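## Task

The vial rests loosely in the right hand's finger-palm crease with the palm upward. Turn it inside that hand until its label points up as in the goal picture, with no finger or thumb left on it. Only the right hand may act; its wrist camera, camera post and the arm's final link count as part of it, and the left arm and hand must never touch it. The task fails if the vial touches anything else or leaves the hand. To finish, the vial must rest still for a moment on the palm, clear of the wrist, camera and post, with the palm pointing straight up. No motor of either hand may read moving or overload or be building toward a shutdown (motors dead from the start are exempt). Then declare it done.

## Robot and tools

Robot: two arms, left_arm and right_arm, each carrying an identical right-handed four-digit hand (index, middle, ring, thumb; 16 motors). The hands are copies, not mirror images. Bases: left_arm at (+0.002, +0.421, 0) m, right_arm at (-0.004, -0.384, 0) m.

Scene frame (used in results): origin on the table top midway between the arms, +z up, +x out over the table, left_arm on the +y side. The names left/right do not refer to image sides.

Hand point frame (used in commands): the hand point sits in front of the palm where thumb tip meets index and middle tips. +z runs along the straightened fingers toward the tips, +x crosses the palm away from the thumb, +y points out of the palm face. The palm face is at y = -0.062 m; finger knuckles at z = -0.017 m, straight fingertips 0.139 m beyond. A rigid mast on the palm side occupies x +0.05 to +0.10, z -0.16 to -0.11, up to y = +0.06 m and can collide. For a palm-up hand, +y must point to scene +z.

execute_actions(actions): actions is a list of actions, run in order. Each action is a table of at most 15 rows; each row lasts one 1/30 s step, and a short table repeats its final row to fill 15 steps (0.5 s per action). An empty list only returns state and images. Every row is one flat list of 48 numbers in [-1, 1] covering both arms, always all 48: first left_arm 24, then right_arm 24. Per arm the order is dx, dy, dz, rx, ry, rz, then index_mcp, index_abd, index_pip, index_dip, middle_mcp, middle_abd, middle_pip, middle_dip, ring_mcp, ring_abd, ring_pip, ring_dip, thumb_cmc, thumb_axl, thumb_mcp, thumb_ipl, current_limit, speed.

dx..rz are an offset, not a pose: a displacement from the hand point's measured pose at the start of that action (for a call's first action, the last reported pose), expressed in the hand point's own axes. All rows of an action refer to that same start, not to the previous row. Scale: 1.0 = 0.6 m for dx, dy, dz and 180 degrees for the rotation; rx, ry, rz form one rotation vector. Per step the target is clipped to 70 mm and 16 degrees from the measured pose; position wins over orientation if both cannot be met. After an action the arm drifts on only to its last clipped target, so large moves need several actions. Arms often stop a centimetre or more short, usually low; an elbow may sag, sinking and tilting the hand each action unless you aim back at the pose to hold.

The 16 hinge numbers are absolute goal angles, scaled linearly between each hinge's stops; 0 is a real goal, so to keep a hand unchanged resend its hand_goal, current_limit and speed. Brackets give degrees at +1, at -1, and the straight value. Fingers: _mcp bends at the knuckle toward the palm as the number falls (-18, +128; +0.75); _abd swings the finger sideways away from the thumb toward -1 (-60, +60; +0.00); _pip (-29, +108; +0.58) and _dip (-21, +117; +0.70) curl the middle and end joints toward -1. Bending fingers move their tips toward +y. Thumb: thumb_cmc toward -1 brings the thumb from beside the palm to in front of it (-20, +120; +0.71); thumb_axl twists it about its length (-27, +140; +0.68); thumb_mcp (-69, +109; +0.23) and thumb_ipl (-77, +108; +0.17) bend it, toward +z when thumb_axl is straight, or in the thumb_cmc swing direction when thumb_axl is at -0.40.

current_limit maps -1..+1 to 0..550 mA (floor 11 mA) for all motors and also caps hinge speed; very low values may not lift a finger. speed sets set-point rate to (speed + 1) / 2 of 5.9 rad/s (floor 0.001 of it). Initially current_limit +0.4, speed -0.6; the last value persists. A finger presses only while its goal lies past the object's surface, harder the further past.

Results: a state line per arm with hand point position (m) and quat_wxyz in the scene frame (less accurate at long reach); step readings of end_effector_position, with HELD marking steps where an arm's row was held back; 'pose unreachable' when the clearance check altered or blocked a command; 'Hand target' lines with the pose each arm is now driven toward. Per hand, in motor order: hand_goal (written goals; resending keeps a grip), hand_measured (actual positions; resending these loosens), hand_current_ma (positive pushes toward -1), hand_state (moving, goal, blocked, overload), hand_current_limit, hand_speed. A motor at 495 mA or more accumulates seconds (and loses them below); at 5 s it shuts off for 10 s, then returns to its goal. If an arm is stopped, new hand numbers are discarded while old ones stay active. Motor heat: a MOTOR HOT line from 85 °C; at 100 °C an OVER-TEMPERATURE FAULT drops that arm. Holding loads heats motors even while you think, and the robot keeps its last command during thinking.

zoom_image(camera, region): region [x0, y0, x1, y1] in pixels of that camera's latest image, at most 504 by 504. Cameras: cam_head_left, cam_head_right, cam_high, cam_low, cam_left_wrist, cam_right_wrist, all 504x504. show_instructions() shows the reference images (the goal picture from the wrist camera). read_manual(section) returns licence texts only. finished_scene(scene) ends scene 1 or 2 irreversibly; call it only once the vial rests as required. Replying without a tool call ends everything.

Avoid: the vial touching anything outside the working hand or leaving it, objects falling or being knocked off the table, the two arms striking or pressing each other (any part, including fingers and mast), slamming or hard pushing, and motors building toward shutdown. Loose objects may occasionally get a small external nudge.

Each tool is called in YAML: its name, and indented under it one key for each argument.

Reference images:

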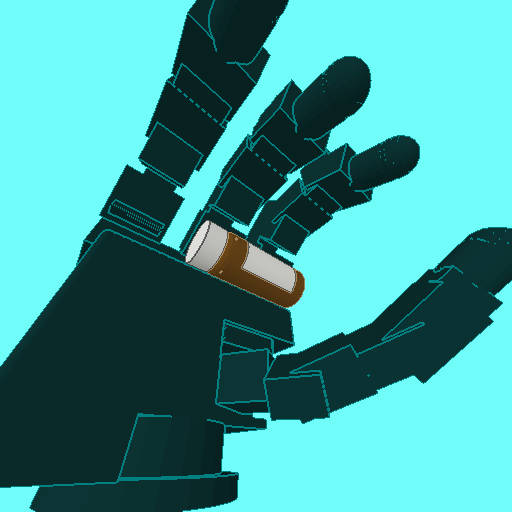

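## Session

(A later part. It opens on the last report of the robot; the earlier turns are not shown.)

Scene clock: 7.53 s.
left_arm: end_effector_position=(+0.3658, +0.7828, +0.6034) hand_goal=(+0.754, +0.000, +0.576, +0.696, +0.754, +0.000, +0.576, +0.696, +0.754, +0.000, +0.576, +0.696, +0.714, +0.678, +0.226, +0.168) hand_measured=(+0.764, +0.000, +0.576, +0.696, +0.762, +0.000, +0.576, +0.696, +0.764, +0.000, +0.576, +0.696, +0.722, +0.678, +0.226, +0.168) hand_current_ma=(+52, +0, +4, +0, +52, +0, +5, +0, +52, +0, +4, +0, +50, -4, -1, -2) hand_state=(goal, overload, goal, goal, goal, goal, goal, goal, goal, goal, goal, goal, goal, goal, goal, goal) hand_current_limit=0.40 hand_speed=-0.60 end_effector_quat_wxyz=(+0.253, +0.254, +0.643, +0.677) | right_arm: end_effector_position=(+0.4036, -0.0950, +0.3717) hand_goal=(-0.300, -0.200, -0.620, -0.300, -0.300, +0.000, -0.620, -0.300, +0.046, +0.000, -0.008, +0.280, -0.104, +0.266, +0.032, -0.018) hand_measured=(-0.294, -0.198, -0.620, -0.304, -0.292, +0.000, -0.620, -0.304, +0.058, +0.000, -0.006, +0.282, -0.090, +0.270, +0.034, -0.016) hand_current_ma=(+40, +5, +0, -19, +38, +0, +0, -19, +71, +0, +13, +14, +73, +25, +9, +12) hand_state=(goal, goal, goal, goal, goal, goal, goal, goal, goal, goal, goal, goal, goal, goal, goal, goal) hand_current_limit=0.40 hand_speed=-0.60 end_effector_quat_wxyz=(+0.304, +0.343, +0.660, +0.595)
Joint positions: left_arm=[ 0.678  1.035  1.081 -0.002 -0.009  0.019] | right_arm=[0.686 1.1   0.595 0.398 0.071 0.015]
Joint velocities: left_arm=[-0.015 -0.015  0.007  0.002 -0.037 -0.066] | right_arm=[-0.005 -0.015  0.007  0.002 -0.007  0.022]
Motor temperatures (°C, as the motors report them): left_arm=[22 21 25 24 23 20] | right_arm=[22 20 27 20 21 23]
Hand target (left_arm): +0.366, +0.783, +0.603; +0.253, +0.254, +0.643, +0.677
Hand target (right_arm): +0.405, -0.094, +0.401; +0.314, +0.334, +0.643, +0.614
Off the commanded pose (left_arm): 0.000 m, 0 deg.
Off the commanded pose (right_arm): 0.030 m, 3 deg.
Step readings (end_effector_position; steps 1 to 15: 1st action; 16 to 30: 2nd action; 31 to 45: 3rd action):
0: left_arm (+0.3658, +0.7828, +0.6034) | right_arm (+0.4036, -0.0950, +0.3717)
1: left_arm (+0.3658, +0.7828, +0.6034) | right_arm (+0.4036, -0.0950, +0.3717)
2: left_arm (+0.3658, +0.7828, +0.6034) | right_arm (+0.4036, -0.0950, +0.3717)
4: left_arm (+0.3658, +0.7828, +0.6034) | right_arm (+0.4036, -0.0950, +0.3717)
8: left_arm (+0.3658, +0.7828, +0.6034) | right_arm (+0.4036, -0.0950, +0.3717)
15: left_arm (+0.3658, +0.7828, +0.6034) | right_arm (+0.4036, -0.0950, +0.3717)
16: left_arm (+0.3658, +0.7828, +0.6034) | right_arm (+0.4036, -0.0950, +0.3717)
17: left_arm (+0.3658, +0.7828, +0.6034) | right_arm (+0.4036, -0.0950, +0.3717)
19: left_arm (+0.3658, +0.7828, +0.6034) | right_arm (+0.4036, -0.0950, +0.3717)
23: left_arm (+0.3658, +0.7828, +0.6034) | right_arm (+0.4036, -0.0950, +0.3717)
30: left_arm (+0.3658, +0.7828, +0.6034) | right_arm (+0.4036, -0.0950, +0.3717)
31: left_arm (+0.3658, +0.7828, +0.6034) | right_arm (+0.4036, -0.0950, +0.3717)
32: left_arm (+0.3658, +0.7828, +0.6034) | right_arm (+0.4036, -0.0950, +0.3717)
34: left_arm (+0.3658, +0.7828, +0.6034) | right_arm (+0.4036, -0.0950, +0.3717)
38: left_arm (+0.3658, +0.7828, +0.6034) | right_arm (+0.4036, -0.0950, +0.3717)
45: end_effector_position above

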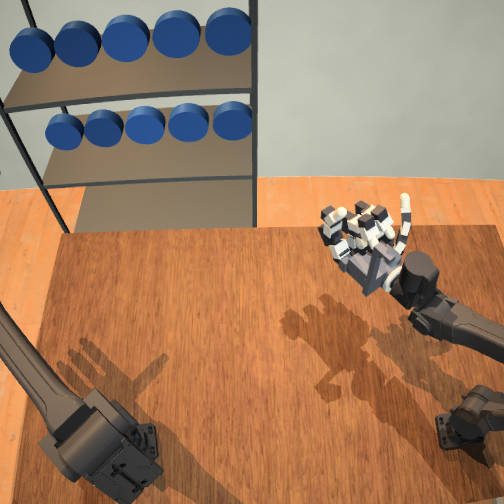

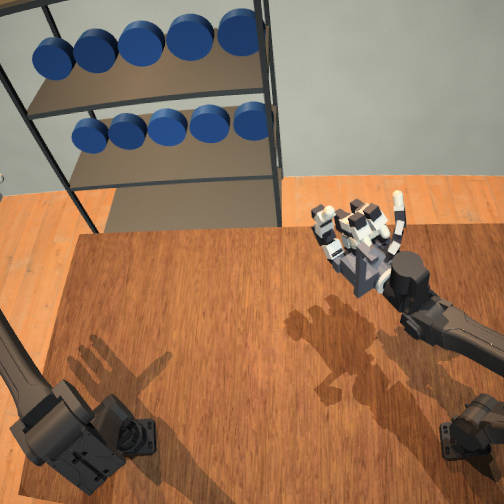

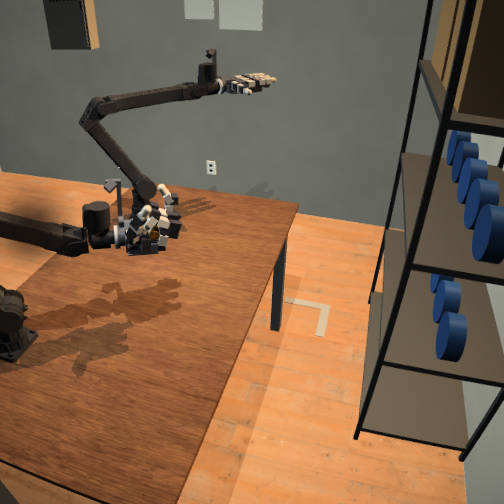

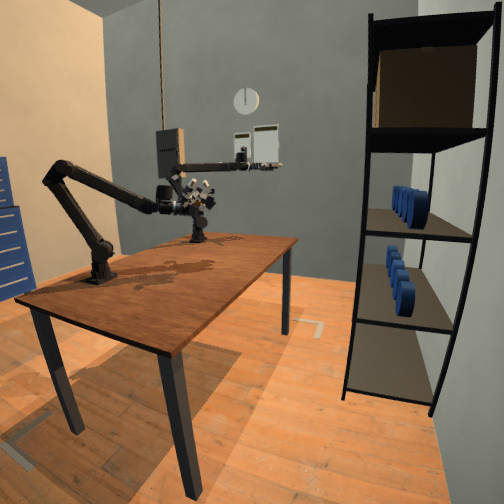

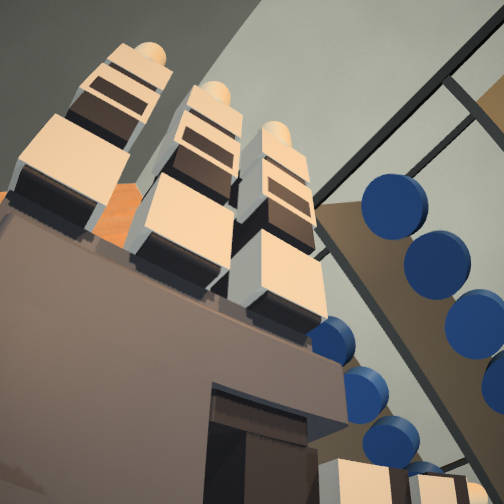

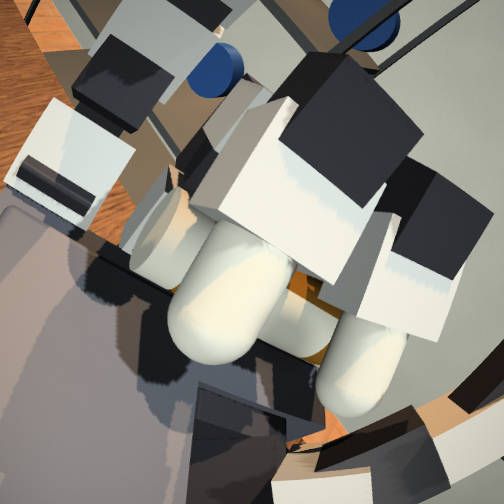

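execute_actions:
  actions:
    - [[0,0,0,0,0,0,0.754,0,0.576,0.696,0.754,0,0.576,0.696,0.754,0,0.576,0.696,0.714,0.678,0.226,0.168,0.4,-0.6, 0,0.05,0,-0.018,0,0,-0.38,-0.2,-0.62,-0.65,-0.38,0,-0.62,-0.65,0.046,0,-0.008,0.28,-0.104,0.266,0.032,-0.018,0.4,-0.6]]
    - [[0,0,0,0,0,0,0.754,0,0.576,0.696,0.754,0,0.576,0.696,0.754,0,0.576,0.696,0.714,0.678,0.226,0.168,0.4,-0.6, 0,0.05,0,-0.018,0,0,-0.38,-0.2,-0.62,-0.65,-0.38,0,-0.62,-0.65,0.046,0,-0.008,0.28,-0.104,0.266,0.032,-0.018,0.4,-0.6]]

execute_actions:
  actions:
    - [[0,0,0,0,0,0,0.754,0,0.576,0.696,0.754,0,0.576,0.696,0.754,0,0.576,0.696,0.714,0.678,0.226,0.168,0.4,-0.6, 0,0.05,0,-0.018,0,0,0.046,-0.2,-0.62,-0.65,0.046,0,-0.62,-0.65,0.046,0,-0.008,0.28,-0.104,0.266,0.032,-0.018,0.4,-0.6]]
    - [[0,0,0,0,0,0,0.754,0,0.576,0.696,0.754,0,0.576,0.696,0.754,0,0.576,0.696,0.714,0.678,0.226,0.168,0.4,-0.6, 0,0.05,0,-0.018,0,0,0.046,-0.2,-0.62,-0.65,0.046,0,-0.62,-0.65,0.046,0,-0.008,0.28,-0.104,0.266,0.032,-0.018,0.4,-0.6]]
    - [[0,0,0,0,0,0,0.754,0,0.576,0.696,0.754,0,0.576,0.696,0.754,0,0.576,0.696,0.714,0.678,0.226,0.168,0.4,-0.6, 0,0.05,0,-0.018,0,0,0.046,-0.2,-0.4,-0.3,0.046,0,-0.4,-0.3,0.046,0,-0.008,0.28,-0.104,0.266,0.032,-0.018,0.4,-0.6]]
    - [[0,0,0,0,0,0,0.754,0,0.576,0.696,0.754,0,0.576,0.696,0.754,0,0.576,0.696,0.714,0.678,0.226,0.168,0.4,-0.6, 0,0.05,0,-0.018,0,0,0.046,-0.2,-0.4,-0.3,0.046,0,-0.4,-0.3,0.046,0,-0.008,0.28,-0.104,0.266,0.032,-0.018,0.4,-0.6]]

Scene clock: 8.93 s.
left_arm: end_effector_position=(+0.3658, +0.7828, +0.6034) hand_goal=(+0.754, +0.000, +0.576, +0.696, +0.754, +0.000, +0.576, +0.696, +0.754, +0.000, +0.576, +0.696, +0.714, +0.678, +0.226, +0.168) hand_measured=(+0.764, +0.000, +0.576, +0.696, +0.762, +0.000, +0.576, +0.696, +0.764, +0.000, +0.576, +0.696, +0.722, +0.678, +0.226, +0.168) hand_current_ma=(+52, +0, +4, +0, +52, +0, +5, +0, +52, +0, +4, +0, +50, -4, -1, -2) hand_state=(goal, overload, goal, goal, goal, goal, goal, goal, goal, goal, goal, goal, goal, goal, goal, goal) hand_current_limit=0.40 hand_speed=-0.60 end_effector_quat_wxyz=(+0.253, +0.254, +0.643, +0.677) | right_arm: end_effector_position=(+0.4036, -0.0950, +0.3717) hand_goal=(-0.380, -0.200, -0.620, -0.650, -0.380, +0.000, -0.620, -0.650, +0.046, +0.000, -0.008, +0.280, -0.104, +0.266, +0.032, -0.018) hand_measured=(-0.378, -0.202, -0.596, -0.456, -0.376, +0.000, -0.594, -0.464, +0.058, +0.000, -0.006, +0.282, -0.090, +0.270, +0.034, -0.016) hand_current_ma=(+15, -7, +143, +385, +20, +0, +144, +385, +71, +0, +13, +14, +73, +25, +9, +12) hand_state=(goal, goal, blocked, blocked, goal, goal, blocked, blocked, goal, goal, goal, goal, goal, goal, goal, goal) hand_current_limit=0.40 hand_speed=-0.60 end_effector_quat_wxyz=(+0.304, +0.343, +0.660, +0.595)
Joint positions: left_arm=[ 0.678  1.035  1.081 -0.002 -0.009  0.019] | right_arm=[0.686 1.1   0.595 0.398 0.071 0.015]
Joint velocities: left_arm=[-0.015  0.005 -0.017  0.007 -0.022  0.081] | right_arm=[-0.005 -0.015  0.012  0.002  0.007  0.007]
Motor temperatures (°C, as the motors report them): left_arm=[22 21 26 24 23 20] | right_arm=[22 20 27 20 21 23]
Hand target (left_arm): +0.366, +0.783, +0.603; +0.253, +0.254, +0.643, +0.677
Hand target (right_arm): +0.405, -0.094, +0.401; +0.314, +0.334, +0.643, +0.614
Off the commanded pose (left_arm): 0.000 m, 0 deg.
Off the commanded pose (right_arm): 0.030 m, 3 deg.
Step readings (end_effector_position; steps 1 to 15: 1st action; 16 to 30: 2nd action):
0: left_arm (+0.3658, +0.7828, +0.6034) | right_arm (+0.4036, -0.0950, +0.3717)
1: left_arm (+0.3658, +0.7828, +0.6034) | right_arm (+0.4036, -0.0950, +0.3717)
2: left_arm (+0.3658, +0.7828, +0.6034) | right_arm (+0.4036, -0.0950, +0.3717)
4: left_arm (+0.3658, +0.7828, +0.6034) | right_arm (+0.4036, -0.0950, +0.3717)
8: left_arm (+0.3658, +0.7828, +0.6034) | right_arm (+0.4036, -0.0950, +0.3717)
15: left_arm (+0.3658, +0.7828, +0.6034) | right_arm (+0.4036, -0.0950, +0.3717)
16: left_arm (+0.3658, +0.7828, +0.6034) | right_arm (+0.4036, -0.0950, +0.3717)
17: left_arm (+0.3658, +0.7828, +0.6034) | right_arm (+0.4036, -0.0950, +0.3717)
19: left_arm (+0.3658, +0.7828, +0.6034) | right_arm (+0.4036, -0.0950, +0.3717)
23: left_arm (+0.3658, +0.7828, +0.6034) | right_arm (+0.4036, -0.0950, +0.3717)
30: end_effector_position above

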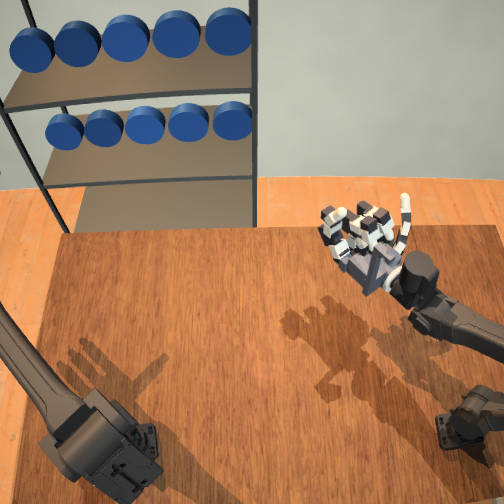

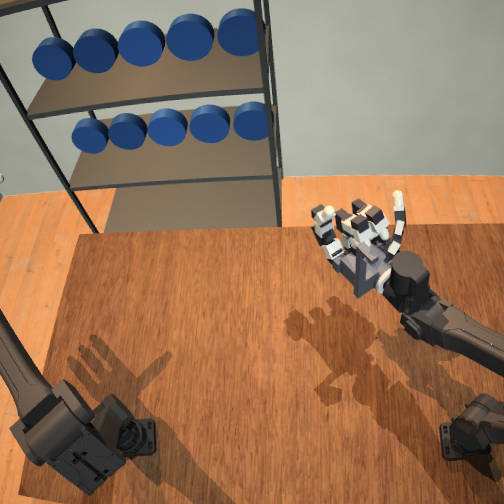

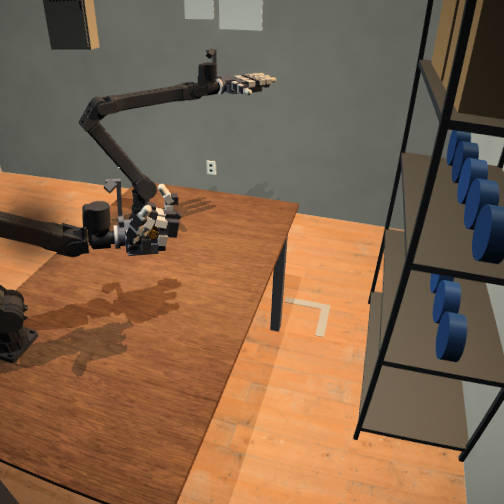

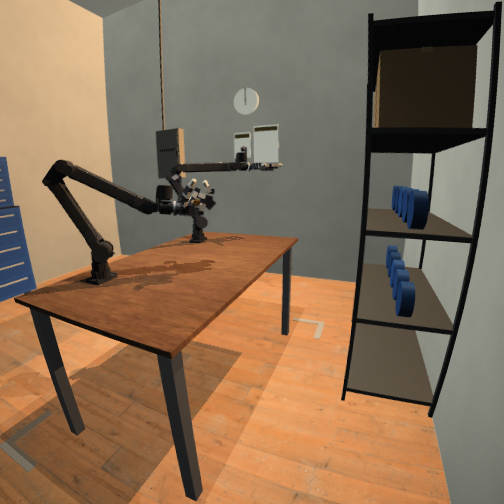

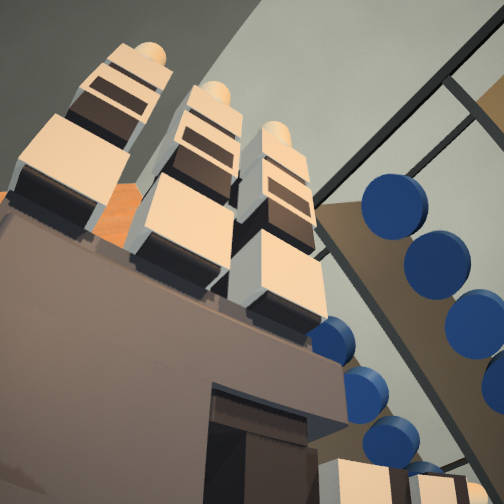

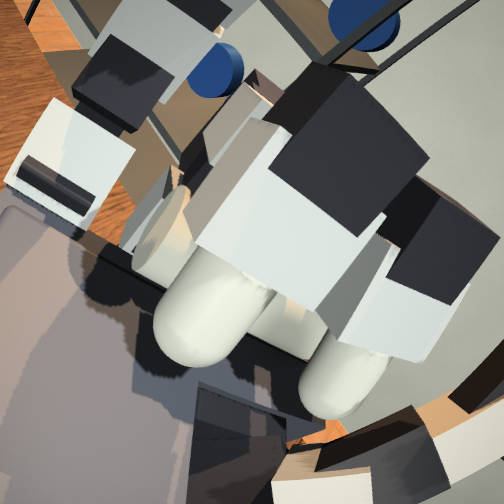

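Scene clock: 10.93 s.
left_arm: end_effector_position=(+0.3658, +0.7828, +0.6034) hand_goal=(+0.754, +0.000, +0.576, +0.696, +0.754, +0.000, +0.576, +0.696, +0.754, +0.000, +0.576, +0.696, +0.714, +0.678, +0.226, +0.168) hand_measured=(+0.764, +0.000, +0.576, +0.696, +0.762, +0.000, +0.576, +0.696, +0.764, +0.000, +0.576, +0.696, +0.722, +0.678, +0.226, +0.168) hand_current_ma=(+52, +0, +4, +0, +52, +0, +5, +0, +52, +0, +4, +0, +50, -4, -1, -2) hand_state=(goal, overload, goal, goal, goal, goal, goal, goal, goal, goal, goal, goal, goal, goal, goal, goal) hand_current_limit=0.40 hand_speed=-0.60 end_effector_quat_wxyz=(+0.253, +0.254, +0.643, +0.677) | right_arm: end_effector_position=(+0.4036, -0.0950, +0.3717) hand_goal=(+0.046, -0.200, -0.400, -0.300, +0.046, +0.000, -0.400, -0.300, +0.046, +0.000, -0.008, +0.280, -0.104, +0.266, +0.032, -0.018) hand_measured=(+0.048, -0.202, -0.404, -0.304, +0.050, +0.000, -0.404, -0.304, +0.058, +0.000, -0.006, +0.282, -0.090, +0.270, +0.034, -0.016) hand_current_ma=(+18, -8, -28, -21, +19, +0, -28, -21, +71, +0, +13, +14, +73, +25, +9, +12) hand_state=(goal, goal, goal, goal, goal, goal, goal, goal, goal, goal, goal, goal, goal, goal, goal, goal) hand_current_limit=0.40 hand_speed=-0.60 end_effector_quat_wxyz=(+0.304, +0.343, +0.660, +0.595)
Joint positions: left_arm=[ 0.678  1.035  1.081 -0.002 -0.009  0.019] | right_arm=[0.686 1.1   0.595 0.398 0.071 0.015]
Joint velocities: left_arm=[-0.005 -0.005  0.002 -0.007  0.066 -0.007] | right_arm=[-0.005 -0.005 -0.017 -0.007  0.051  0.037]
Motor temperatures (°C, as the motors report them): left_arm=[22 21 26 24 23 20] | right_arm=[22 20 28 20 21 23]
Hand target (left_arm): +0.366, +0.783, +0.603; +0.253, +0.254, +0.643, +0.677
Hand target (right_arm): +0.405, -0.094, +0.401; +0.314, +0.334, +0.643, +0.614
Off the commanded pose (left_arm): 0.000 m, 0 deg.
Off the commanded pose (right_arm): 0.030 m, 3 deg.
Step readings (end_effector_position; steps 1 to 15: 1st action; 16 to 30: 2nd action; 31 to 45: 3rd action; 46 to 60: 4th action):
0: left_arm (+0.3658, +0.7828, +0.6034) | right_arm (+0.4036, -0.0950, +0.3717)
1: left_arm (+0.3658, +0.7828, +0.6034) | right_arm (+0.4036, -0.0950, +0.3717)
2: left_arm (+0.3658, +0.7828, +0.6034) | right_arm (+0.4036, -0.0950, +0.3717)
4: left_arm (+0.3658, +0.7828, +0.6034) | right_arm (+0.4036, -0.0950, +0.3717)
8: left_arm (+0.3658, +0.7828, +0.6034) | right_arm (+0.4036, -0.0950, +0.3717)
15: left_arm (+0.3658, +0.7828, +0.6034) | right_arm (+0.4036, -0.0950, +0.3717)
16: left_arm (+0.3658, +0.7828, +0.6034) | right_arm (+0.4036, -0.0950, +0.3717)
17: left_arm (+0.3658, +0.7828, +0.6034) | right_arm (+0.4036, -0.0950, +0.3717)
19: left_arm (+0.3658, +0.7828, +0.6034) | right_arm (+0.4036, -0.0950, +0.3717)
23: left_arm (+0.3658, +0.7828, +0.6034) | right_arm (+0.4036, -0.0950, +0.3717)
30: left_arm (+0.3658, +0.7828, +0.6034) | right_arm (+0.4036, -0.0950, +0.3717)
31: left_arm (+0.3658, +0.7828, +0.6034) | right_arm (+0.4036, -0.0950, +0.3717)
32: left_arm (+0.3658, +0.7828, +0.6034) | right_arm (+0.4036, -0.0950, +0.3717)
34: left_arm (+0.3658, +0.7828, +0.6034) | right_arm (+0.4036, -0.0950, +0.3717)
38: left_arm (+0.3658, +0.7828, +0.6034) | right_arm (+0.4036, -0.0950, +0.3717)
45: left_arm (+0.3658, +0.7828, +0.6034) | right_arm (+0.4036, -0.0950, +0.3717)
46: left_arm (+0.3658, +0.7828, +0.6034) | right_arm (+0.4036, -0.0950, +0.3717)
47: left_arm (+0.3658, +0.7828, +0.6034) | right_arm (+0.4036, -0.0950, +0.3717)
49: left_arm (+0.3658, +0.7828, +0.6034) | right_arm (+0.4036, -0.0950, +0.3717)
53: left_arm (+0.3658, +0.7828, +0.6034) | right_arm (+0.4036, -0.0950, +0.3717)
60: end_effector_position above

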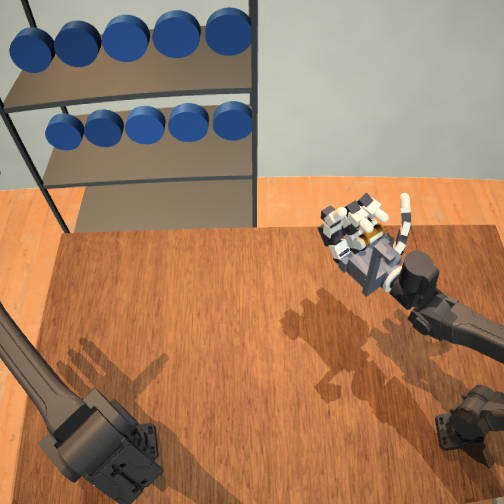

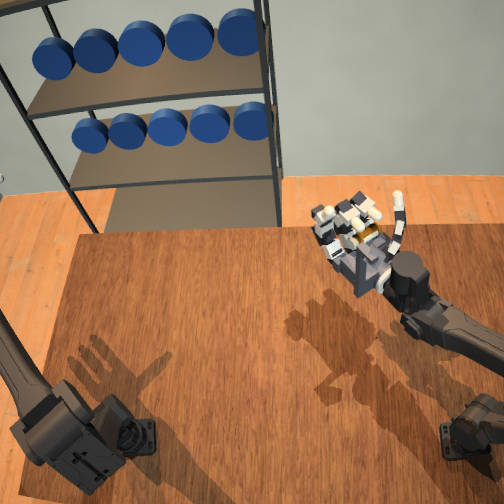

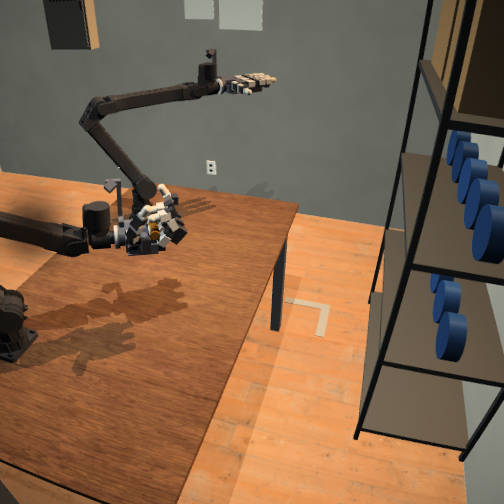

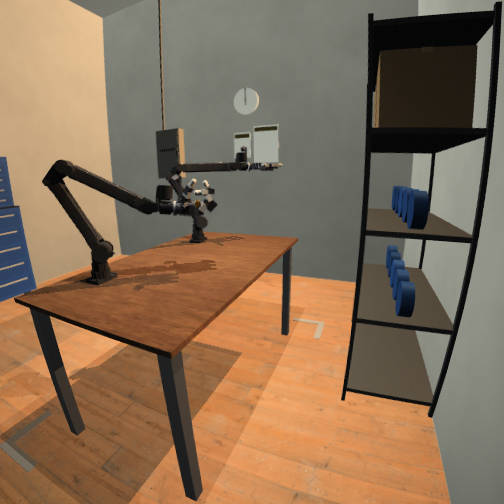

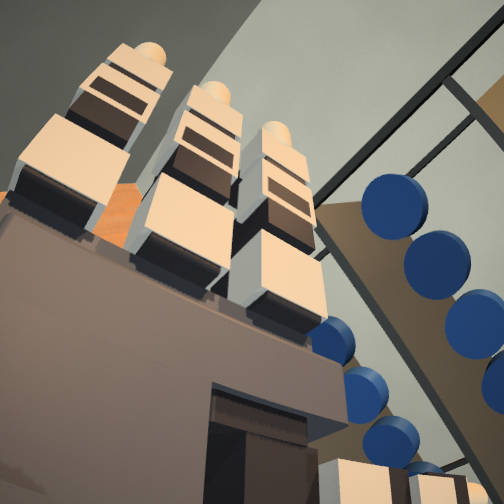

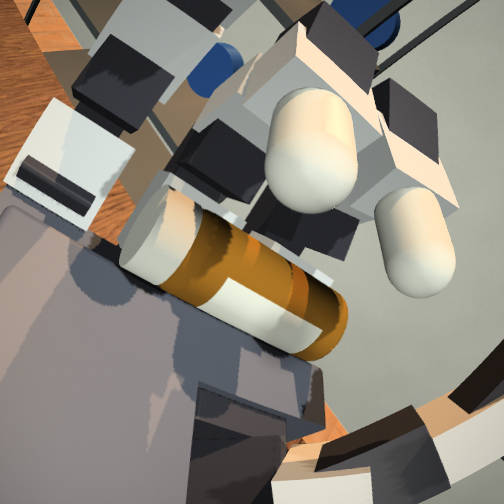

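execute_actions:
  actions:
    - [[0,0,0,0,0,0,0.754,0,0.576,0.696,0.754,0,0.576,0.696,0.754,0,0.576,0.696,0.714,0.678,0.226,0.168,0.4,-0.6, 0,0.05,0,-0.018,0,0,0.046,-0.2,-0.62,-0.6,0.046,0,-0.62,-0.6,0.046,0,-0.008,0.28,-0.104,0.266,0.032,-0.018,0.4,-0.3]]
    - [[0,0,0,0,0,0,0.754,0,0.576,0.696,0.754,0,0.576,0.696,0.754,0,0.576,0.696,0.714,0.678,0.226,0.168,0.4,-0.6, 0,0.05,0,-0.018,0,0,-0.38,-0.2,-0.62,-0.6,-0.38,0,-0.62,-0.6,0.046,0,-0.008,0.28,-0.104,0.266,0.032,-0.018,0.4,-0.5]]
    - [[0,0,0,0,0,0,0.754,0,0.576,0.696,0.754,0,0.576,0.696,0.754,0,0.576,0.696,0.714,0.678,0.226,0.168,0.4,-0.6, 0,0.05,0,-0.018,0,0,-0.38,-0.2,-0.62,-0.6,-0.38,0,-0.62,-0.6,0.046,0,-0.008,0.28,-0.104,0.266,0.032,-0.018,0.4,-0.5]]
    - [[0,0,0,0,0,0,0.754,0,0.576,0.696,0.754,0,0.576,0.696,0.754,0,0.576,0.696,0.714,0.678,0.226,0.168,0.4,-0.6, 0,0.05,0,-0.018,0,0,-0.38,-0.2,-0.62,-0.25,-0.38,0,-0.62,-0.25,0.046,0,-0.008,0.28,-0.104,0.266,0.032,-0.018,0.4,-0.5]]
    - [[0,0,0,0,0,0,0.754,0,0.576,0.696,0.754,0,0.576,0.696,0.754,0,0.576,0.696,0.714,0.678,0.226,0.168,0.4,-0.6, 0,0.05,0,-0.018,0,0,0.046,-0.2,-0.45,-0.25,0.046,0,-0.45,-0.25,0.046,0,-0.008,0.28,-0.104,0.266,0.032,-0.018,0.4,-0.5]]
    - [[0,0,0,0,0,0,0.754,0,0.576,0.696,0.754,0,0.576,0.696,0.754,0,0.576,0.696,0.714,0.678,0.226,0.168,0.4,-0.6, 0,0.05,0,-0.018,0,0,0.046,-0.2,-0.45,-0.25,0.046,0,-0.45,-0.25,0.046,0,-0.008,0.28,-0.104,0.266,0.032,-0.018,0.4,-0.5]]

Scene clock: 14.40 s.
left_arm: end_effector_position=(+0.3658, +0.7828, +0.6034) hand_goal=(+0.754, +0.000, +0.576, +0.696, +0.754, +0.000, +0.576, +0.696, +0.754, +0.000, +0.576, +0.696, +0.714, +0.678, +0.226, +0.168) hand_measured=(+0.764, +0.000, +0.576, +0.696, +0.762, +0.000, +0.576, +0.696, +0.764, +0.000, +0.576, +0.696, +0.722, +0.678, +0.226, +0.168) hand_current_ma=(+52, +0, +4, +0, +52, +0, +5, +0, +52, +0, +4, +0, +50, -4, -1, -2) hand_state=(goal, overload, goal, goal, goal, goal, goal, goal, goal, goal, goal, goal, goal, goal, goal, goal) hand_current_limit=0.40 hand_speed=-0.60 end_effector_quat_wxyz=(+0.253, +0.254, +0.643, +0.677) | right_arm: end_effector_position=(+0.4036, -0.0950, +0.3717) hand_goal=(+0.046, -0.200, -0.450, -0.250, +0.046, +0.000, -0.450, -0.250, +0.046, +0.000, -0.008, +0.280, -0.104, +0.266, +0.032, -0.018) hand_measured=(+0.048, -0.204, -0.454, -0.254, +0.050, +0.000, -0.454, -0.254, +0.058, +0.000, -0.006, +0.282, -0.090, +0.270, +0.034, -0.016) hand_current_ma=(+17, -18, -28, -19, +17, +4, -28, -19, +71, +0, +13, +14, +73, +25, +9, +12) hand_state=(goal, goal, goal, goal, goal, goal, goal, goal, goal, goal, goal, goal, goal, goal, goal, goal) hand_current_limit=0.40 hand_speed=-0.50 end_effector_quat_wxyz=(+0.304, +0.343, +0.660, +0.595)
Joint positions: left_arm=[ 0.678  1.035  1.081 -0.002 -0.009  0.019] | right_arm=[0.686 1.1   0.595 0.398 0.071 0.015]
Joint velocities: left_arm=[-0.005 -0.005 -0.002  0.007 -0.022 -0.007] | right_arm=[-0.015  0.005 -0.002 -0.002  0.037 -0.066]
Motor temperatures (°C, as the motors report them): left_arm=[22 21 27 24 23 20] | right_arm=[22 20 29 20 21 23]
Hand target (left_arm): +0.366, +0.783, +0.603; +0.253, +0.254, +0.643, +0.677
Hand target (right_arm): +0.405, -0.094, +0.401; +0.314, +0.334, +0.643, +0.614
Off the commanded pose (left_arm): 0.000 m, 0 deg.
Off the commanded pose (right_arm): 0.030 m, 3 deg.
Step readings (end_effector_position; steps 1 to 15: 1st action; 16 to 30: 2nd action; 31 to 45: 3rd action; 46 to 60: 4th action; 61 to 75: 5th action; 76 to 90: 6th action):
0: left_arm (+0.3658, +0.7828, +0.6034) | right_arm (+0.4036, -0.0950, +0.3717)
1: left_arm (+0.3658, +0.7828, +0.6034) | right_arm (+0.4036, -0.0950, +0.3717)
2: left_arm (+0.3658, +0.7828, +0.6034) | right_arm (+0.4036, -0.0950, +0.3717)
4: left_arm (+0.3658, +0.7828, +0.6034) | right_arm (+0.4036, -0.0950, +0.3717)
8: left_arm (+0.3658, +0.7828, +0.6034) | right_arm (+0.4036, -0.0950, +0.3717)
15: left_arm (+0.3658, +0.7828, +0.6034) | right_arm (+0.4036, -0.0950, +0.3717)
16: left_arm (+0.3658, +0.7828, +0.6034) | right_arm (+0.4036, -0.0950, +0.3717)
17: left_arm (+0.3658, +0.7828, +0.6034) | right_arm (+0.4036, -0.0950, +0.3717)
19: left_arm (+0.3658, +0.7828, +0.6034) | right_arm (+0.4036, -0.0950, +0.3717)
23: left_arm (+0.3658, +0.7828, +0.6034) | right_arm (+0.4036, -0.0950, +0.3717)
30: left_arm (+0.3658, +0.7828, +0.6034) | right_arm (+0.4036, -0.0950, +0.3717)
31: left_arm (+0.3658, +0.7828, +0.6034) | right_arm (+0.4036, -0.0950, +0.3717)
32: left_arm (+0.3658, +0.7828, +0.6034) | right_arm (+0.4036, -0.0950, +0.3717)
34: left_arm (+0.3658, +0.7828, +0.6034) | right_arm (+0.4036, -0.0950, +0.3717)
38: left_arm (+0.3658, +0.7828, +0.6034) | right_arm (+0.4036, -0.0950, +0.3717)
45: left_arm (+0.3658, +0.7828, +0.6034) | right_arm (+0.4036, -0.0950, +0.3717)
46: left_arm (+0.3658, +0.7828, +0.6034) | right_arm (+0.4036, -0.0950, +0.3717)
47: left_arm (+0.3658, +0.7828, +0.6034) | right_arm (+0.4036, -0.0950, +0.3717)
49: left_arm (+0.3658, +0.7828, +0.6034) | right_arm (+0.4036, -0.0950, +0.3717)
53: left_arm (+0.3658, +0.7828, +0.6034) | right_arm (+0.4036, -0.0950, +0.3717)
60: left_arm (+0.3658, +0.7828, +0.6034) | right_arm (+0.4036, -0.0950, +0.3717)
61: left_arm (+0.3658, +0.7828, +0.6034) | right_arm (+0.4036, -0.0950, +0.3717)
62: left_arm (+0.3658, +0.7828, +0.6034) | right_arm (+0.4036, -0.0950, +0.3717)
64: left_arm (+0.3658, +0.7828, +0.6034) | right_arm (+0.4036, -0.0950, +0.3717)
68: left_arm (+0.3658, +0.7828, +0.6034) | right_arm (+0.4036, -0.0950, +0.3717)
75: left_arm (+0.3658, +0.7828, +0.6034) | right_arm (+0.4036, -0.0950, +0.3717)
76: left_arm (+0.3658, +0.7828, +0.6034) | right_arm (+0.4036, -0.0950, +0.3717)
77: left_arm (+0.3658, +0.7828, +0.6034) | right_arm (+0.4036, -0.0950, +0.3717)
79: left_arm (+0.3658, +0.7828, +0.6034) | right_arm (+0.4036, -0.0950, +0.3717)
83: left_arm (+0.3658, +0.7828, +0.6034) | right_arm (+0.4036, -0.0950, +0.3717)
90: end_effector_position above

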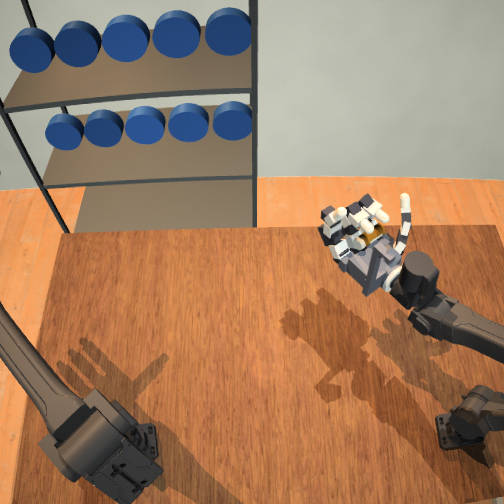

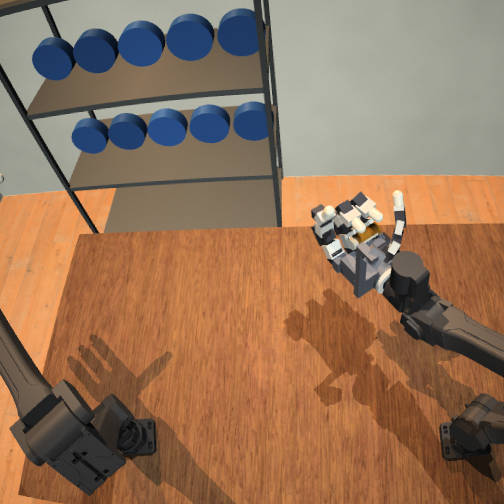

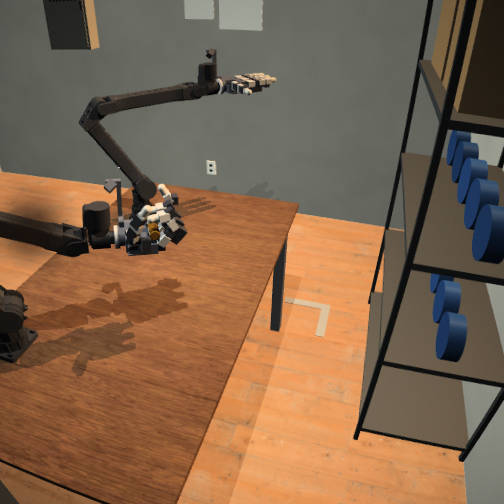

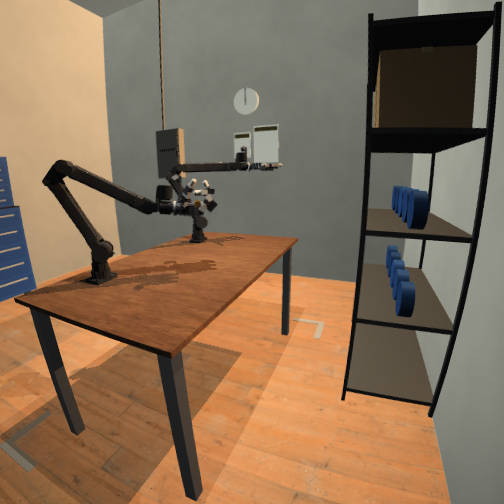

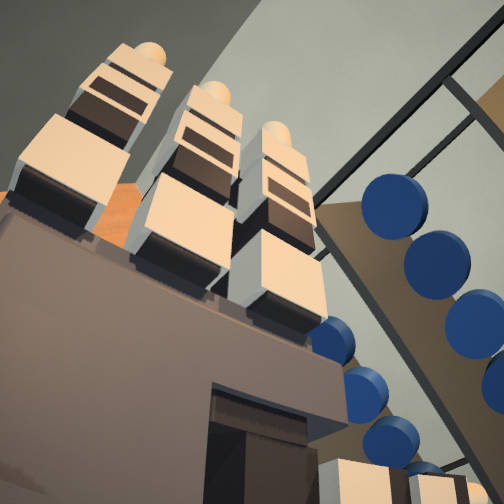

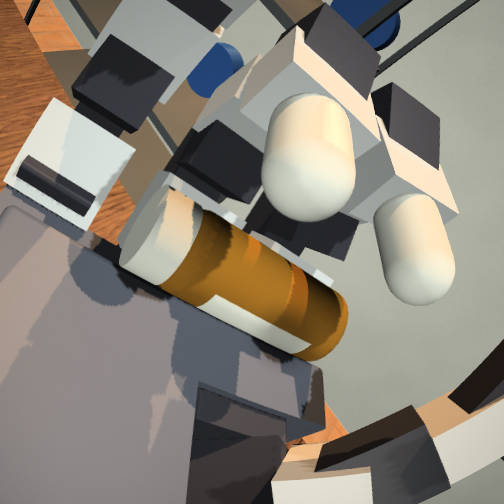

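execute_actions:
  actions:
    - [[0,0,0,0,0,0,0.754,0,0.576,0.696,0.754,0,0.576,0.696,0.754,0,0.576,0.696,0.714,0.678,0.226,0.168,0.4,-0.6, 0,0.05,0,-0.018,0,0,0.046,-0.2,-0.62,-0.6,0.046,0,-0.62,-0.6,0.046,0,-0.008,0.28,-0.104,0.266,0.032,-0.018,0.4,-0.3]]
    - [[0,0,0,0,0,0,0.754,0,0.576,0.696,0.754,0,0.576,0.696,0.754,0,0.576,0.696,0.714,0.678,0.226,0.168,0.4,-0.6, 0,0.05,0,-0.018,0,0,-0.45,-0.2,-0.62,-0.6,-0.45,0,-0.62,-0.6,0.046,0,-0.008,0.28,-0.104,0.266,0.032,-0.018,0.4,-0.3]]
    - [[0,0,0,0,0,0,0.754,0,0.576,0.696,0.754,0,0.576,0.696,0.754,0,0.576,0.696,0.714,0.678,0.226,0.168,0.4,-0.6, 0,0.05,0,-0.018,0,0,-0.45,-0.2,-0.62,-0.25,-0.45,0,-0.62,-0.25,0.046,0,-0.008,0.28,-0.104,0.266,0.032,-0.018,0.4,-0.3]]
    - [[0,0,0,0,0,0,0.754,0,0.576,0.696,0.754,0,0.576,0.696,0.754,0,0.576,0.696,0.714,0.678,0.226,0.168,0.4,-0.6, 0,0.05,0,-0.018,0,0,-0.45,-0.2,-0.62,-0.6,-0.45,0,-0.62,-0.6,0.046,0,-0.008,0.28,-0.104,0.266,0.032,-0.018,0.4,-0.3]]
    - [[0,0,0,0,0,0,0.754,0,0.576,0.696,0.754,0,0.576,0.696,0.754,0,0.576,0.696,0.714,0.678,0.226,0.168,0.4,-0.6, 0,0.05,0,-0.018,0,0,0.046,-0.2,-0.62,-0.6,0.046,0,-0.62,-0.6,0.046,0,-0.008,0.28,-0.104,0.266,0.032,-0.018,0.4,-0.3]]
    - [[0,0,0,0,0,0,0.754,0,0.576,0.696,0.754,0,0.576,0.696,0.754,0,0.576,0.696,0.714,0.678,0.226,0.168,0.4,-0.6, 0,0.05,0,-0.018,0,0,-0.45,-0.2,-0.62,-0.6,-0.45,0,-0.62,-0.6,0.046,0,-0.008,0.28,-0.104,0.266,0.032,-0.018,0.4,-0.3]]
    - [[0,0,0,0,0,0,0.754,0,0.576,0.696,0.754,0,0.576,0.696,0.754,0,0.576,0.696,0.714,0.678,0.226,0.168,0.4,-0.6, 0,0.05,0,-0.018,0,0,-0.45,-0.2,-0.62,-0.25,-0.45,0,-0.62,-0.25,0.046,0,-0.008,0.28,-0.104,0.266,0.032,-0.018,0.4,-0.3]]
    - [[0,0,0,0,0,0,0.754,0,0.576,0.696,0.754,0,0.576,0.696,0.754,0,0.576,0.696,0.714,0.678,0.226,0.168,0.4,-0.6, 0,0.05,0,-0.018,0,0,-0.45,-0.2,-0.62,-0.6,-0.45,0,-0.62,-0.6,0.046,0,-0.008,0.28,-0.104,0.266,0.032,-0.018,0.4,-0.3]]
    - [[0,0,0,0,0,0,0.754,0,0.576,0.696,0.754,0,0.576,0.696,0.754,0,0.576,0.696,0.714,0.678,0.226,0.168,0.4,-0.6, 0,0.05,0,-0.018,0,0,0.046,-0.2,-0.62,-0.6,0.046,0,-0.62,-0.6,0.046,0,-0.008,0.28,-0.104,0.266,0.032,-0.018,0.4,-0.3]]
    - [[0,0,0,0,0,0,0.754,0,0.576,0.696,0.754,0,0.576,0.696,0.754,0,0.576,0.696,0.714,0.678,0.226,0.168,0.4,-0.6, 0,0.05,0,-0.018,0,0,0.046,-0.2,-0.45,-0.4,0.046,0,-0.45,-0.4,0.046,0,-0.008,0.28,-0.104,0.266,0.032,-0.018,0.4,-0.3]]

zoom_image:
  camera: "cam_head_left"
  region: [300, 180, 440, 300]

Scene clock: 20.10 s.
left_arm: end_effector_position=(+0.3658, +0.7828, +0.6034) hand_goal=(+0.754, +0.000, +0.576, +0.696, +0.754, +0.000, +0.576, +0.696, +0.754, +0.000, +0.576, +0.696, +0.714, +0.678, +0.226, +0.168) hand_measured=(+0.764, +0.000, +0.576, +0.696, +0.762, +0.000, +0.576, +0.696, +0.764, +0.000, +0.576, +0.696, +0.722, +0.678, +0.226, +0.168) hand_current_ma=(+52, +0, +4, +0, +52, +0, +5, +0, +52, +0, +4, +0, +50, -4, -1, -2) hand_state=(goal, overload, goal, goal, goal, goal, goal, goal, goal, goal, goal, goal, goal, goal, goal, goal) hand_current_limit=0.40 hand_speed=-0.60 end_effector_quat_wxyz=(+0.253, +0.254, +0.643, +0.677) | right_arm: end_effector_position=(+0.4036, -0.0950, +0.3717) hand_goal=(+0.046, -0.200, -0.450, -0.400, +0.046, +0.000, -0.450, -0.400, +0.046, +0.000, -0.008, +0.280, -0.104, +0.266, +0.032, -0.018) hand_measured=(+0.050, -0.202, -0.454, -0.400, +0.050, +0.002, -0.456, -0.400, +0.058, +0.000, -0.006, +0.282, -0.090, +0.270, +0.032, -0.016) hand_current_ma=(+19, -12, -29, +0, +18, +11, -29, -4, +71, +0, +13, +14, +72, +25, +5, +11) hand_state=(goal, goal, goal, goal, goal, goal, goal, goal, goal, goal, goal, goal, goal, goal, goal, goal) hand_current_limit=0.40 hand_speed=-0.30 end_effector_quat_wxyz=(+0.304, +0.343, +0.660, +0.595)
Joint positions: left_arm=[ 0.678  1.035  1.081 -0.002 -0.009  0.019] | right_arm=[0.686 1.1   0.595 0.398 0.071 0.015]
Joint velocities: left_arm=[-0.005 -0.005  0.002  0.002 -0.037 -0.007] | right_arm=[-0.005 -0.005  0.007 -0.007 -0.037  0.007]
Motor temperatures (°C, as the motors report them): left_arm=[22 21 28 24 23 20] | right_arm=[22 21 30 20 21 23]
Hand target (left_arm): +0.366, +0.783, +0.603; +0.253, +0.254, +0.643, +0.677
Hand target (right_arm): +0.405, -0.094, +0.401; +0.314, +0.334, +0.643, +0.614
Off the commanded pose (left_arm): 0.000 m, 0 deg.
Off the commanded pose (right_arm): 0.030 m, 3 deg.
Step readings (end_effector_position; steps 1 to 15: 1st action; 16 to 30: 2nd action; 31 to 45: 3rd action; 46 to 60: 4th action; 61 to 75: 5th action; 76 to 90: 6th action; 91 to 105: 7th action; 106 to 120: 8th action; 121 to 135: 9th action; 136 to 150: 10th action):
0: left_arm (+0.3658, +0.7828, +0.6034) | right_arm (+0.4036, -0.0950, +0.3717)
1: left_arm (+0.3658, +0.7828, +0.6034) | right_arm (+0.4036, -0.0950, +0.3717)
2: left_arm (+0.3658, +0.7828, +0.6034) | right_arm (+0.4036, -0.0950, +0.3717)
4: left_arm (+0.3658, +0.7828, +0.6034) | right_arm (+0.4036, -0.0950, +0.3717)
8: left_arm (+0.3658, +0.7828, +0.6034) | right_arm (+0.4036, -0.0950, +0.3717)
15: left_arm (+0.3658, +0.7828, +0.6034) | right_arm (+0.4036, -0.0950, +0.3717)
16: left_arm (+0.3658, +0.7828, +0.6034) | right_arm (+0.4036, -0.0950, +0.3717)
17: left_arm (+0.3658, +0.7828, +0.6034) | right_arm (+0.4036, -0.0950, +0.3717)
19: left_arm (+0.3658, +0.7828, +0.6034) | right_arm (+0.4036, -0.0950, +0.3717)
23: left_arm (+0.3658, +0.7828, +0.6034) | right_arm (+0.4036, -0.0950, +0.3717)
30: left_arm (+0.3658, +0.7828, +0.6034) | right_arm (+0.4036, -0.0950, +0.3717)
31: left_arm (+0.3658, +0.7828, +0.6034) | right_arm (+0.4036, -0.0950, +0.3717)
32: left_arm (+0.3658, +0.7828, +0.6034) | right_arm (+0.4036, -0.0950, +0.3717)
34: left_arm (+0.3658, +0.7828, +0.6034) | right_arm (+0.4036, -0.0950, +0.3717)
38: left_arm (+0.3658, +0.7828, +0.6034) | right_arm (+0.4036, -0.0950, +0.3717)
45: left_arm (+0.3658, +0.7828, +0.6034) | right_arm (+0.4036, -0.0950, +0.3717)
46: left_arm (+0.3658, +0.7828, +0.6034) | right_arm (+0.4036, -0.0950, +0.3717)
47: left_arm (+0.3658, +0.7828, +0.6034) | right_arm (+0.4036, -0.0950, +0.3717)
49: left_arm (+0.3658, +0.7828, +0.6034) | right_arm (+0.4036, -0.0950, +0.3717)
53: left_arm (+0.3658, +0.7828, +0.6034) | right_arm (+0.4036, -0.0950, +0.3717)
60: left_arm (+0.3658, +0.7828, +0.6034) | right_arm (+0.4036, -0.0950, +0.3717)
61: left_arm (+0.3658, +0.7828, +0.6034) | right_arm (+0.4036, -0.0950, +0.3717)
62: left_arm (+0.3658, +0.7828, +0.6034) | right_arm (+0.4036, -0.0950, +0.3717)
64: left_arm (+0.3658, +0.7828, +0.6034) | right_arm (+0.4036, -0.0950, +0.3717)
68: left_arm (+0.3658, +0.7828, +0.6034) | right_arm (+0.4036, -0.0950, +0.3717)
75: left_arm (+0.3658, +0.7828, +0.6034) | right_arm (+0.4036, -0.0950, +0.3717)
76: left_arm (+0.3658, +0.7828, +0.6034) | right_arm (+0.4036, -0.0950, +0.3717)
77: left_arm (+0.3658, +0.7828, +0.6034) | right_arm (+0.4036, -0.0950, +0.3717)
79: left_arm (+0.3658, +0.7828, +0.6034) | right_arm (+0.4036, -0.0950, +0.3717)
83: left_arm (+0.3658, +0.7828, +0.6034) | right_arm (+0.4036, -0.0950, +0.3717)
90: left_arm (+0.3658, +0.7828, +0.6034) | right_arm (+0.4036, -0.0950, +0.3717)
91: left_arm (+0.3658, +0.7828, +0.6034) | right_arm (+0.4036, -0.0950, +0.3717)
92: left_arm (+0.3658, +0.7828, +0.6034) | right_arm (+0.4036, -0.0950, +0.3717)
94: left_arm (+0.3658, +0.7828, +0.6034) | right_arm (+0.4036, -0.0950, +0.3717)
98: left_arm (+0.3658, +0.7828, +0.6034) | right_arm (+0.4036, -0.0950, +0.3717)
105: left_arm (+0.3658, +0.7828, +0.6034) | right_arm (+0.4036, -0.0950, +0.3717)
106: left_arm (+0.3658, +0.7828, +0.6034) | right_arm (+0.4036, -0.0950, +0.3717)
107: left_arm (+0.3658, +0.7828, +0.6034) | right_arm (+0.4036, -0.0950, +0.3717)
109: left_arm (+0.3658, +0.7828, +0.6034) | right_arm (+0.4036, -0.0950, +0.3717)
113: left_arm (+0.3658, +0.7828, +0.6034) | right_arm (+0.4036, -0.0950, +0.3717)
120: left_arm (+0.3658, +0.7828, +0.6034) | right_arm (+0.4036, -0.0950, +0.3717)
121: left_arm (+0.3658, +0.7828, +0.6034) | right_arm (+0.4036, -0.0950, +0.3717)
122: left_arm (+0.3658, +0.7828, +0.6034) | right_arm (+0.4036, -0.0950, +0.3717)
124: left_arm (+0.3658, +0.7828, +0.6034) | right_arm (+0.4036, -0.0950, +0.3717)
128: left_arm (+0.3658, +0.7828, +0.6034) | right_arm (+0.4036, -0.0950, +0.3717)
135: left_arm (+0.3658, +0.7828, +0.6034) | right_arm (+0.4036, -0.0950, +0.3717)
136: left_arm (+0.3658, +0.7828, +0.6034) | right_arm (+0.4036, -0.0950, +0.3717)
137: left_arm (+0.3658, +0.7828, +0.6034) | right_arm (+0.4036, -0.0950, +0.3717)
139: left_arm (+0.3658, +0.7828, +0.6034) | right_arm (+0.4036, -0.0950, +0.3717)
143: left_arm (+0.3658, +0.7828, +0.6034) | right_arm (+0.4036, -0.0950, +0.3717)
150: end_effector_position above

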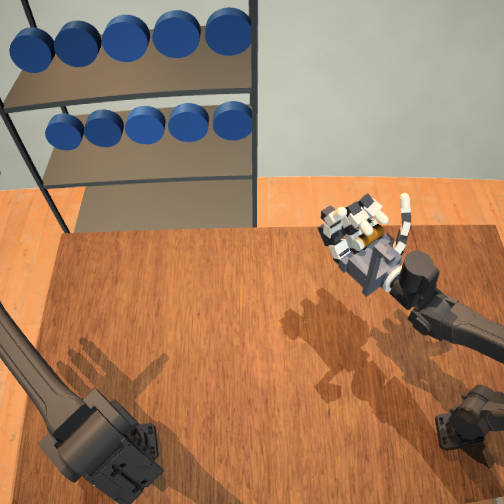

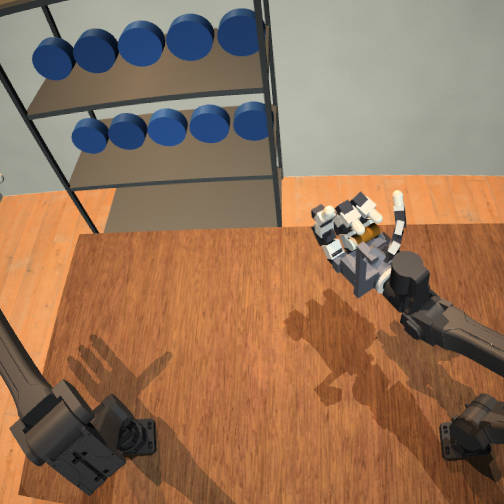

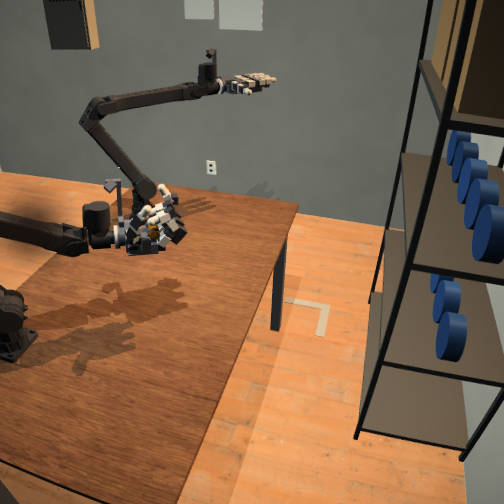

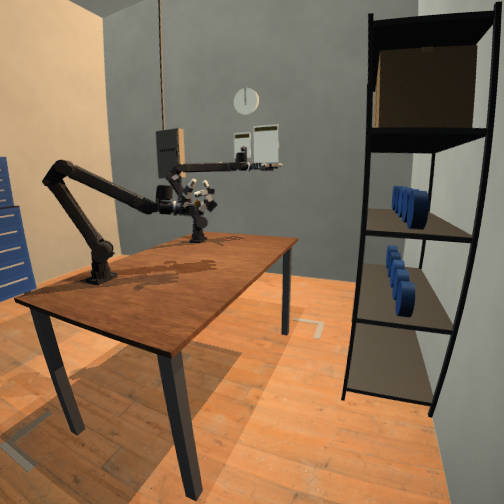

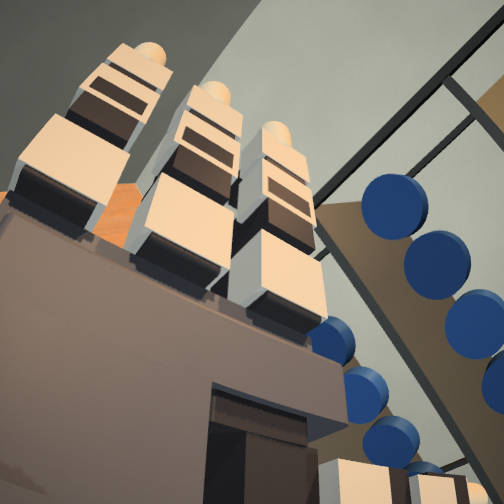

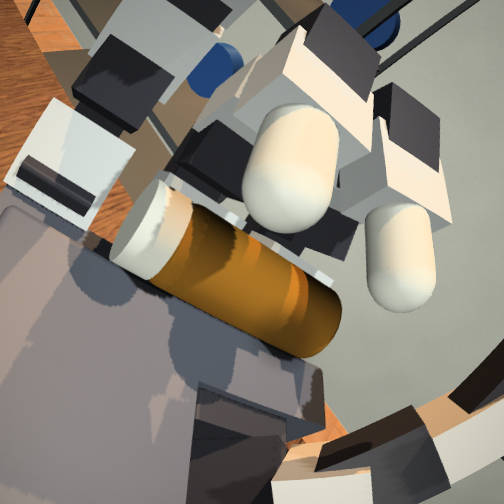

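Region (300, 180, 440, 300) of cam_head_left's 504x504 image, scaled by 3.600, with more detail than that image has; it fills the top 432 rows of this view, and the rest is white.

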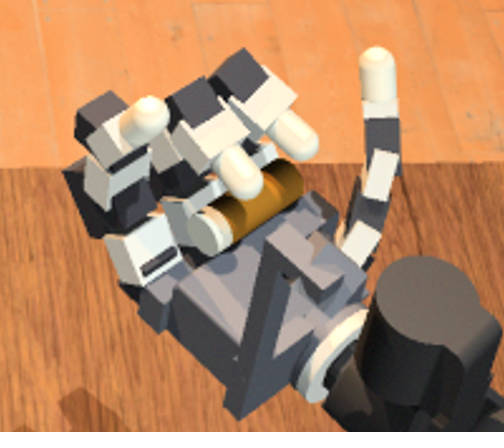

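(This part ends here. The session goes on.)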